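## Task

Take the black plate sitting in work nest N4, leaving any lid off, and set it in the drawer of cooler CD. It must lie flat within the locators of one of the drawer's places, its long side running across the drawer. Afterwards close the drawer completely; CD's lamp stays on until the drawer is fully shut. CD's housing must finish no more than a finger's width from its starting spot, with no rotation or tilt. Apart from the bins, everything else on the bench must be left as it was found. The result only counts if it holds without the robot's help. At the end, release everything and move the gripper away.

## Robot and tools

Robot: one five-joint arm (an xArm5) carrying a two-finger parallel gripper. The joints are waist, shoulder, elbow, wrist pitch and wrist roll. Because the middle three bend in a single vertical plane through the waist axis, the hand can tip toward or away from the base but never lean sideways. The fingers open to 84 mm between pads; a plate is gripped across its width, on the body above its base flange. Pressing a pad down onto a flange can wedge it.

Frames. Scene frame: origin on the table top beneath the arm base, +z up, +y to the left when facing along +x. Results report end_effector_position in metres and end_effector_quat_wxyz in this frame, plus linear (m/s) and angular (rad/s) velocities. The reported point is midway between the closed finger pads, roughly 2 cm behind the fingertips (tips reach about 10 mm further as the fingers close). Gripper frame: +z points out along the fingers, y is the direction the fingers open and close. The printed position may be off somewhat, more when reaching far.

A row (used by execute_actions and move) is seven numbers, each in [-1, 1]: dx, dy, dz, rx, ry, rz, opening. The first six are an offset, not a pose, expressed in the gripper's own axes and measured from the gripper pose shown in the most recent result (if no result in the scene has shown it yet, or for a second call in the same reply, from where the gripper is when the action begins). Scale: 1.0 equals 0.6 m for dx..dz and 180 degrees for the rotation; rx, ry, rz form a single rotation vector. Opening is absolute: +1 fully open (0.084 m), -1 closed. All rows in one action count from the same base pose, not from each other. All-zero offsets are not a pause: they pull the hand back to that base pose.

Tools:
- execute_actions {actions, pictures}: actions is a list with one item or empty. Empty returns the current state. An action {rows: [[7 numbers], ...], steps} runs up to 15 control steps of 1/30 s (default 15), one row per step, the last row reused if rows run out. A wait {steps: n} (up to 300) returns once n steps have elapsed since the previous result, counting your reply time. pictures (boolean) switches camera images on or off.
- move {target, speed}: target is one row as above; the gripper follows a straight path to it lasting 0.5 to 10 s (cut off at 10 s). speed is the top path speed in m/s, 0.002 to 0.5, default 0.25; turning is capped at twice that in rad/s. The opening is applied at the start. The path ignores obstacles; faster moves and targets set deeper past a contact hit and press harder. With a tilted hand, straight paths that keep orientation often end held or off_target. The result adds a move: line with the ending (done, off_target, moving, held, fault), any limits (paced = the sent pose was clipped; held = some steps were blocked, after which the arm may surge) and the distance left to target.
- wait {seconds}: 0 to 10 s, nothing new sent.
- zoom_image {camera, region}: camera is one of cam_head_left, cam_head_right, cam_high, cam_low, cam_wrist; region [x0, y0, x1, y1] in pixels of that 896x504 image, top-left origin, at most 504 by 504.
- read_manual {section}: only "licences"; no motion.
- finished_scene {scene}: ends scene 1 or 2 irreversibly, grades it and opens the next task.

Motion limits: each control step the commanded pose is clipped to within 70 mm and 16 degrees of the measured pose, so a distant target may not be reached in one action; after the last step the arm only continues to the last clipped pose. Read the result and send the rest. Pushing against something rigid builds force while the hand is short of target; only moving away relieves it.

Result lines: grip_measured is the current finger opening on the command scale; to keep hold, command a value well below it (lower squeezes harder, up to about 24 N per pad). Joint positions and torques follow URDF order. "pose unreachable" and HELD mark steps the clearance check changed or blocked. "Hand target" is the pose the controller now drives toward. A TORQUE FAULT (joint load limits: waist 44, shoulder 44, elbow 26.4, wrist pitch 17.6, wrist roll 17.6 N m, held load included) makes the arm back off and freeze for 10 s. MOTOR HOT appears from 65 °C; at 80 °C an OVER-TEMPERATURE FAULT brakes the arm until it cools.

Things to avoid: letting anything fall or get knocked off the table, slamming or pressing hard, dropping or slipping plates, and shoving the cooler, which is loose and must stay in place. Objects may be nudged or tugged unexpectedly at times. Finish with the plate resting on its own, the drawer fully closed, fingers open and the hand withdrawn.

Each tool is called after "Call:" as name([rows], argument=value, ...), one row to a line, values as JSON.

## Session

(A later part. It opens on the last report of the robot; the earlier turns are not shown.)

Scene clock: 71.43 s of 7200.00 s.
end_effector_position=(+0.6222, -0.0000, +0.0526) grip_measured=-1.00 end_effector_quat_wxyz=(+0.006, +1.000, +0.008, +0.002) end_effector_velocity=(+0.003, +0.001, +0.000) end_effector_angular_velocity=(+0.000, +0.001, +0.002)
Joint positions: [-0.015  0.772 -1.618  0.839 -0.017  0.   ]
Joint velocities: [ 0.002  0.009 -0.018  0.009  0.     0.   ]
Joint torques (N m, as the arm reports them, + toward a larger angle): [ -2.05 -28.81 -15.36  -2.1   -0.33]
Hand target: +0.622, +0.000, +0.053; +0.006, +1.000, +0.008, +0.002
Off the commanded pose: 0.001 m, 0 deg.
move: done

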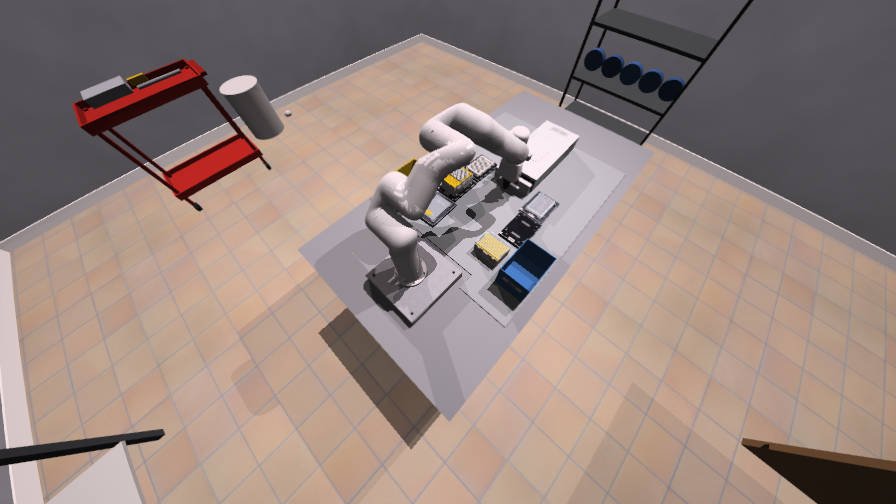

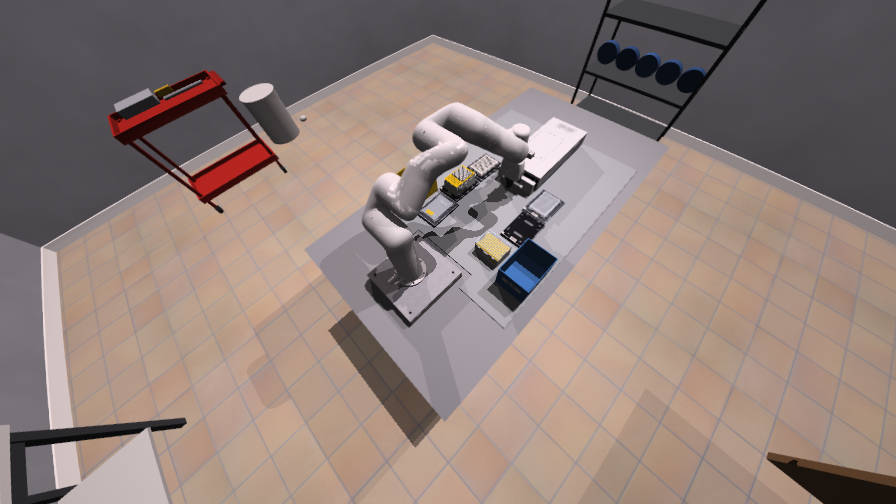

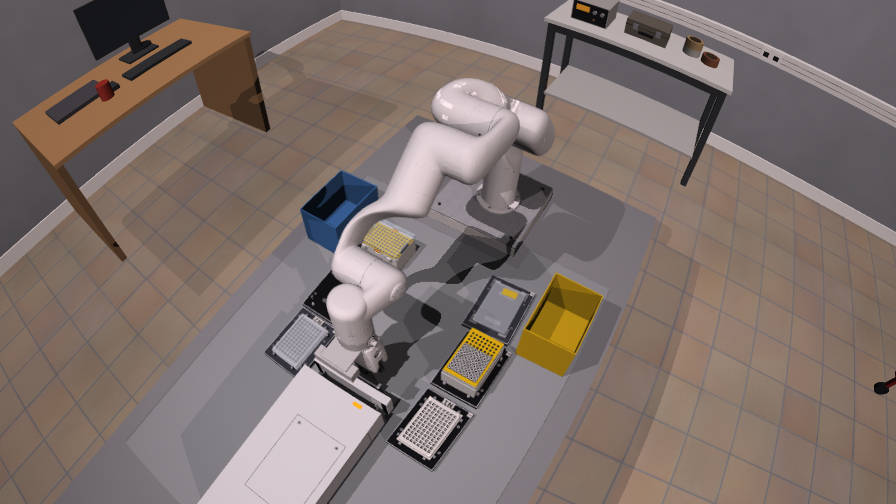

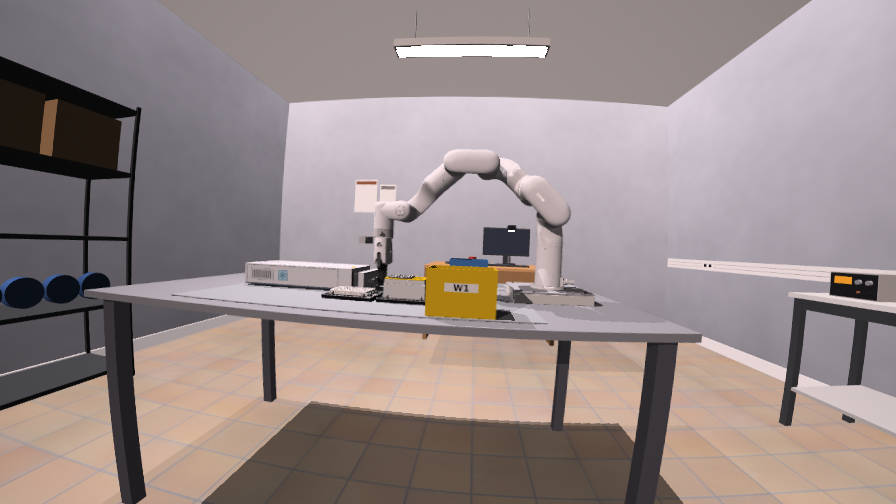

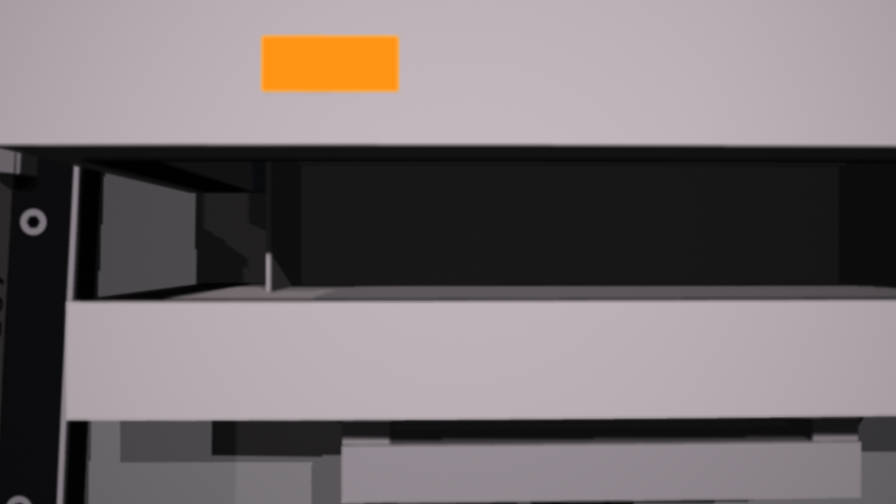

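Call:
move(target=[0.036,0,0,0,0,0,-1], speed=0.02)

Scene clock: 77.73 s of 7200.00 s.
end_effector_position=(+0.6437, +0.0002, +0.0527) grip_measured=-1.00 end_effector_quat_wxyz=(+0.006, +1.000, +0.008, +0.003) end_effector_velocity=(+0.003, -0.000, +0.002) end_effector_angular_velocity=(+0.000, -0.005, -0.001)
Joint positions: [-0.014  0.848 -1.753  0.898 -0.016  0.   ]
Joint velocities: [-0.001  0.005 -0.015  0.005  0.     0.   ]
Joint torques (N m, as the arm reports them, + toward a larger angle): [ -2.15 -30.03 -15.59  -1.83  -0.33]
Hand target: +0.644, +0.000, +0.053; +0.006, +1.000, +0.008, +0.002
Off the commanded pose: 0.000 m, 0 deg.
After step 90, 1.93 s passed at rest.
move: done

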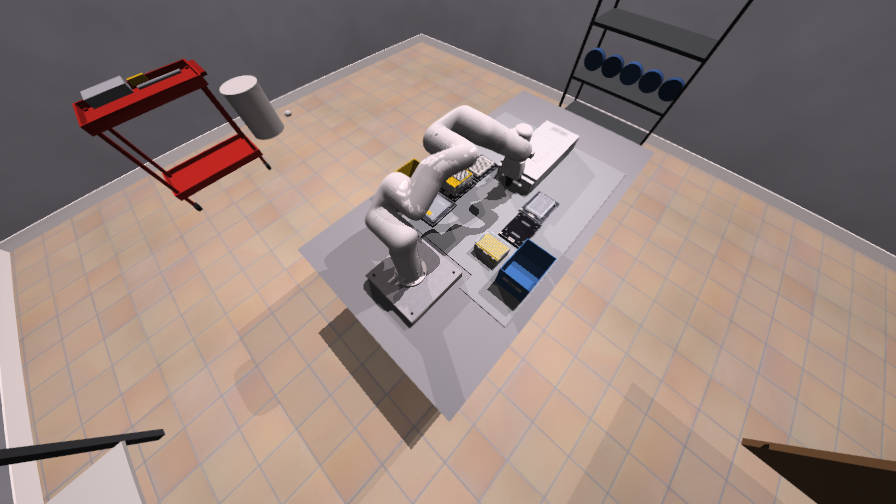

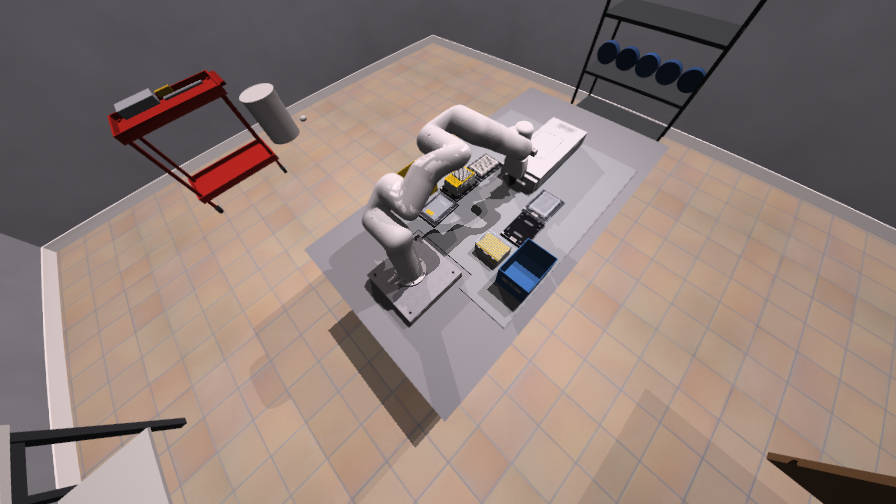

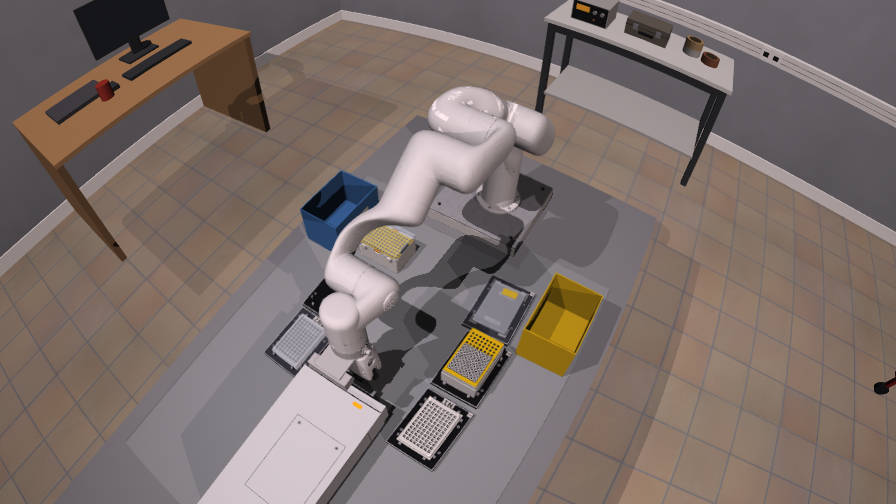

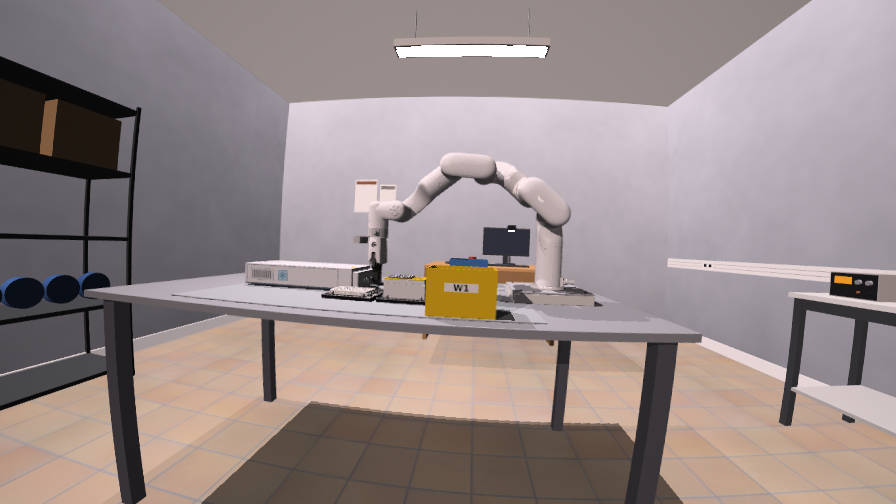

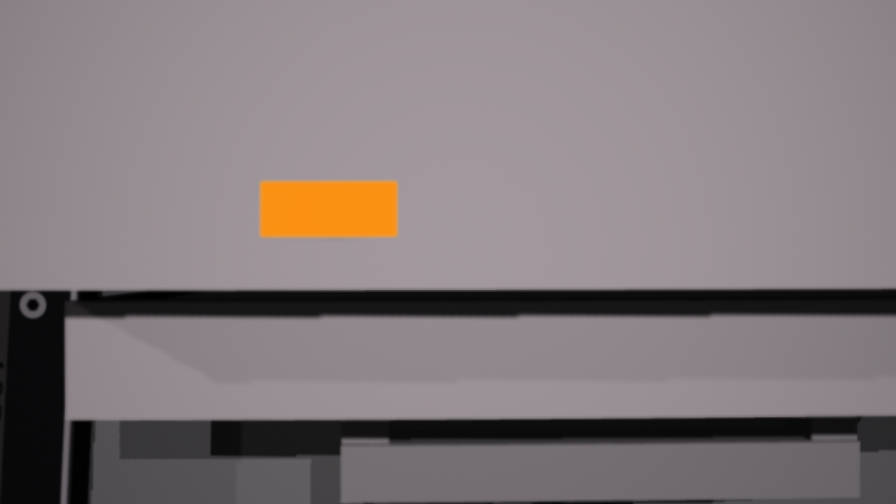

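Call:
move(target=[0.004,0,0,0,0,0,-1], speed=0.01)

Scene clock: 80.13 s of 7200.00 s.
end_effector_position=(+0.6460, +0.0003, +0.0527) grip_measured=-1.00 end_effector_quat_wxyz=(+0.006, +1.000, +0.008, +0.003) end_effector_velocity=(+0.000, -0.001, -0.000) end_effector_angular_velocity=(-0.000, +0.000, -0.002)
Joint positions: [-0.014  0.856 -1.769  0.905 -0.016  0.   ]
Joint velocities: [-0.001  0.003 -0.003  0.001  0.     0.   ]
Joint torques (N m, as the arm reports them, + toward a larger angle): [ -2.01 -30.2  -15.58  -1.88  -0.38]
Hand target: +0.646, +0.000, +0.053; +0.006, +1.000, +0.008, +0.003
Off the commanded pose: 0.000 m, 0 deg.
move: done

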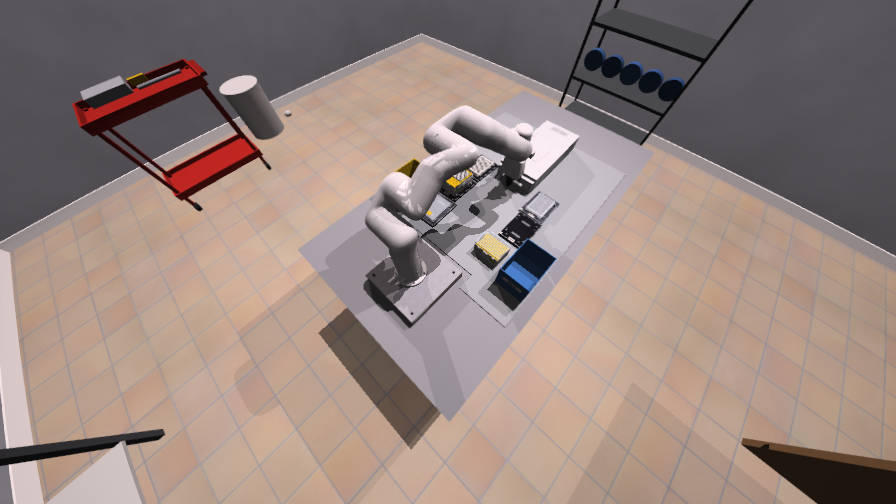

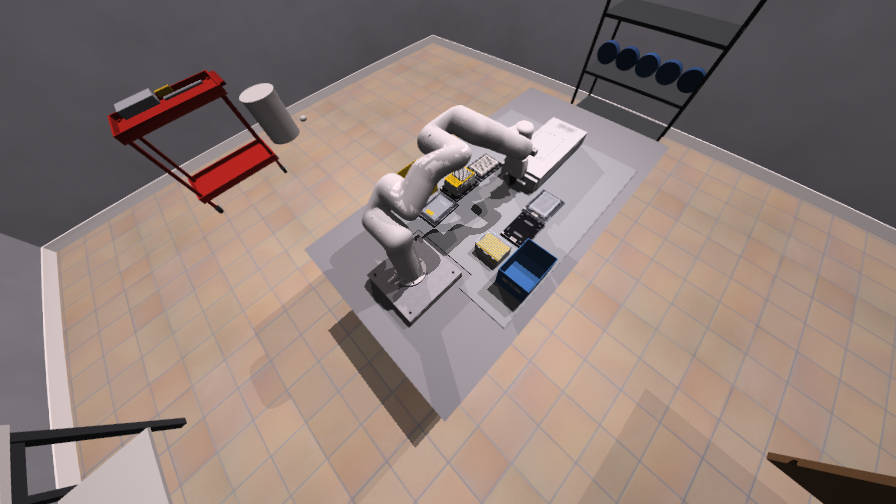

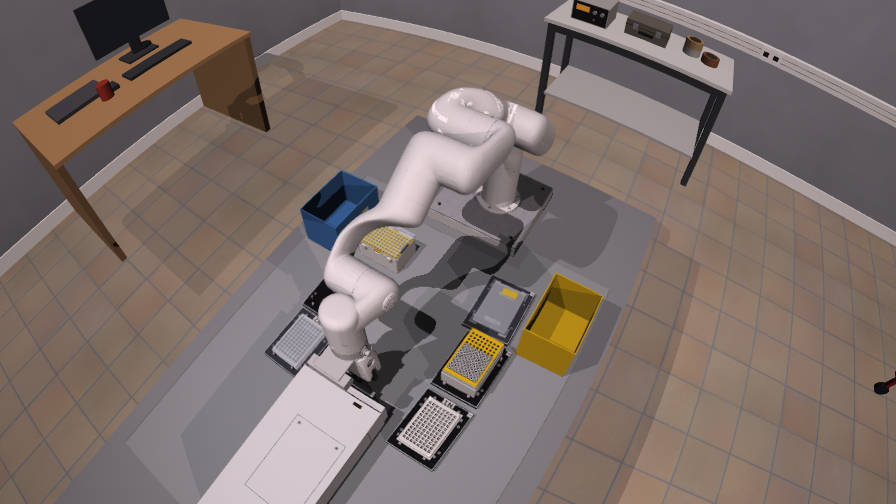

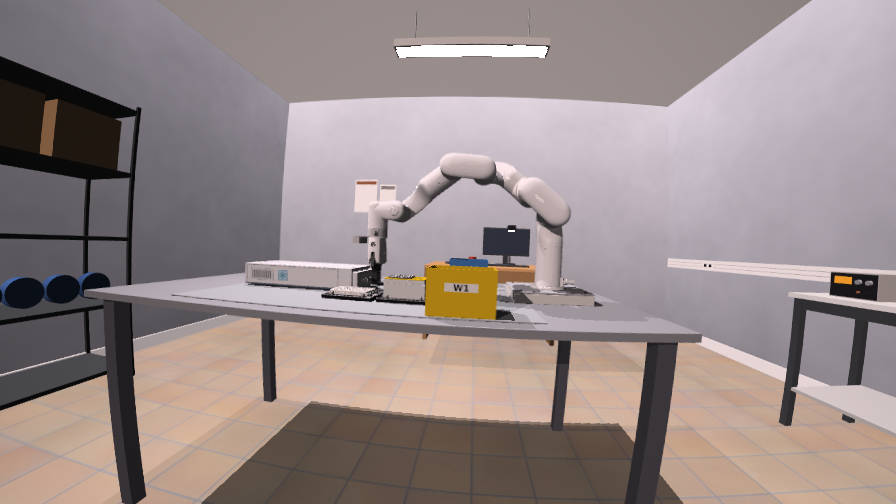

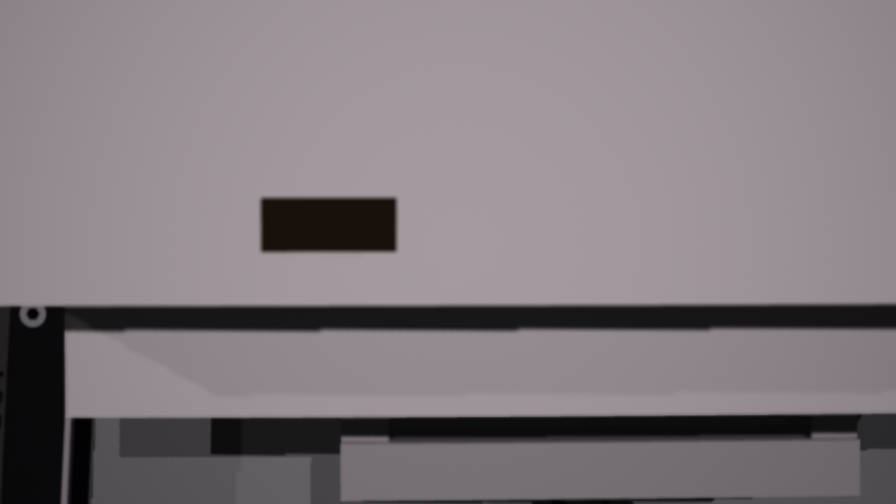

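Call:
move(target=[-0.2,0,-0.15,0,0,0,-1], speed=0.2)

Scene clock: 82.60 s of 7200.00 s.
end_effector_position=(+0.5259, -0.0004, +0.1419) grip_measured=-1.00 end_effector_quat_wxyz=(+0.006, +1.000, +0.008, +0.002) end_effector_velocity=(-0.002, -0.000, +0.002) end_effector_angular_velocity=(-0.000, -0.003, -0.001)
Joint positions: [-0.017  0.316 -1.168  0.846 -0.019  0.   ]
Joint velocities: [-0.001 -0.011  0.01  -0.001  0.     0.   ]
Joint torques (N m, as the arm reports them, + toward a larger angle): [ -2.19 -22.86 -15.17  -1.82  -0.38]
Hand target: +0.526, -0.000, +0.142; +0.006, +1.000, +0.008, +0.003
Off the commanded pose: 0.000 m, 0 deg.
move: done

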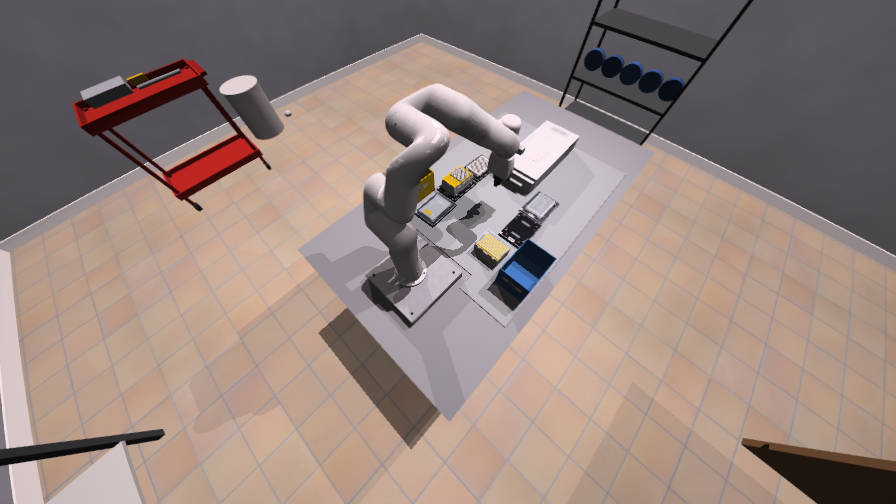

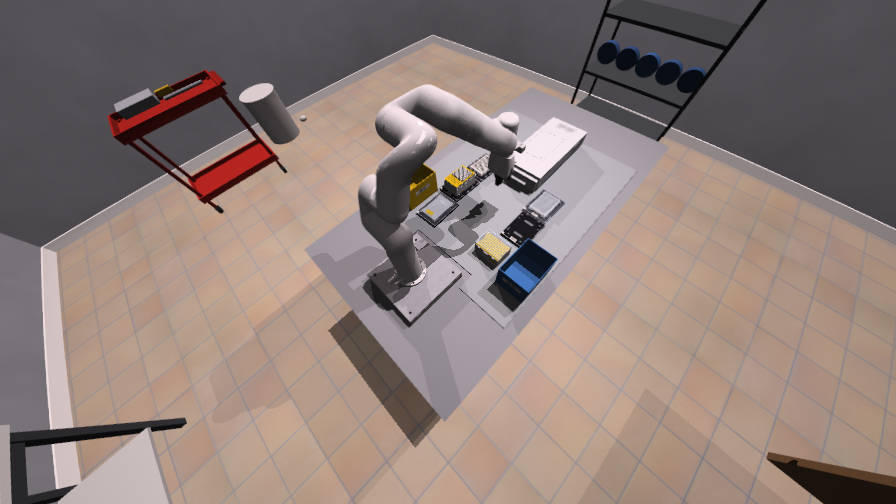

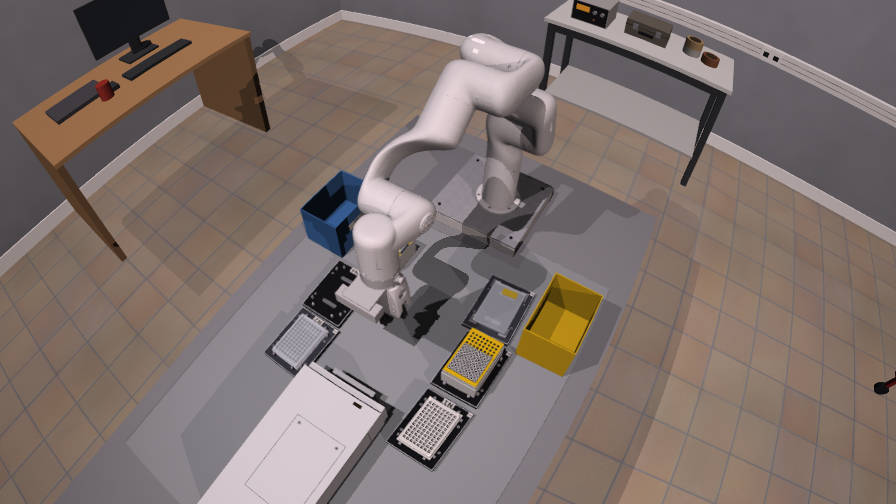

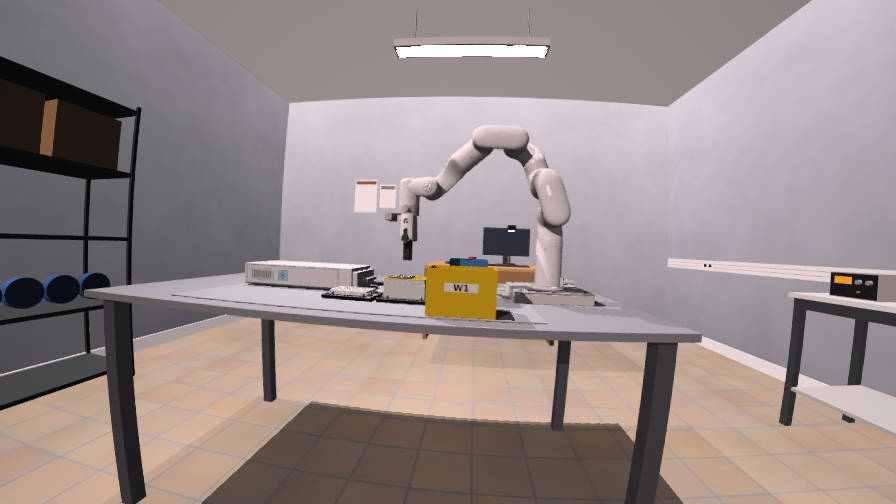

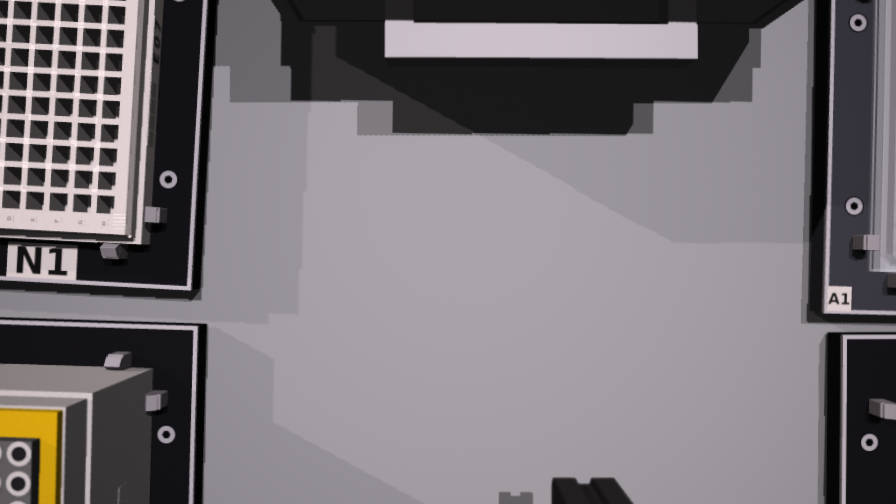

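Call:
finished_scene(scene=2)

The scene is finished: the task was done.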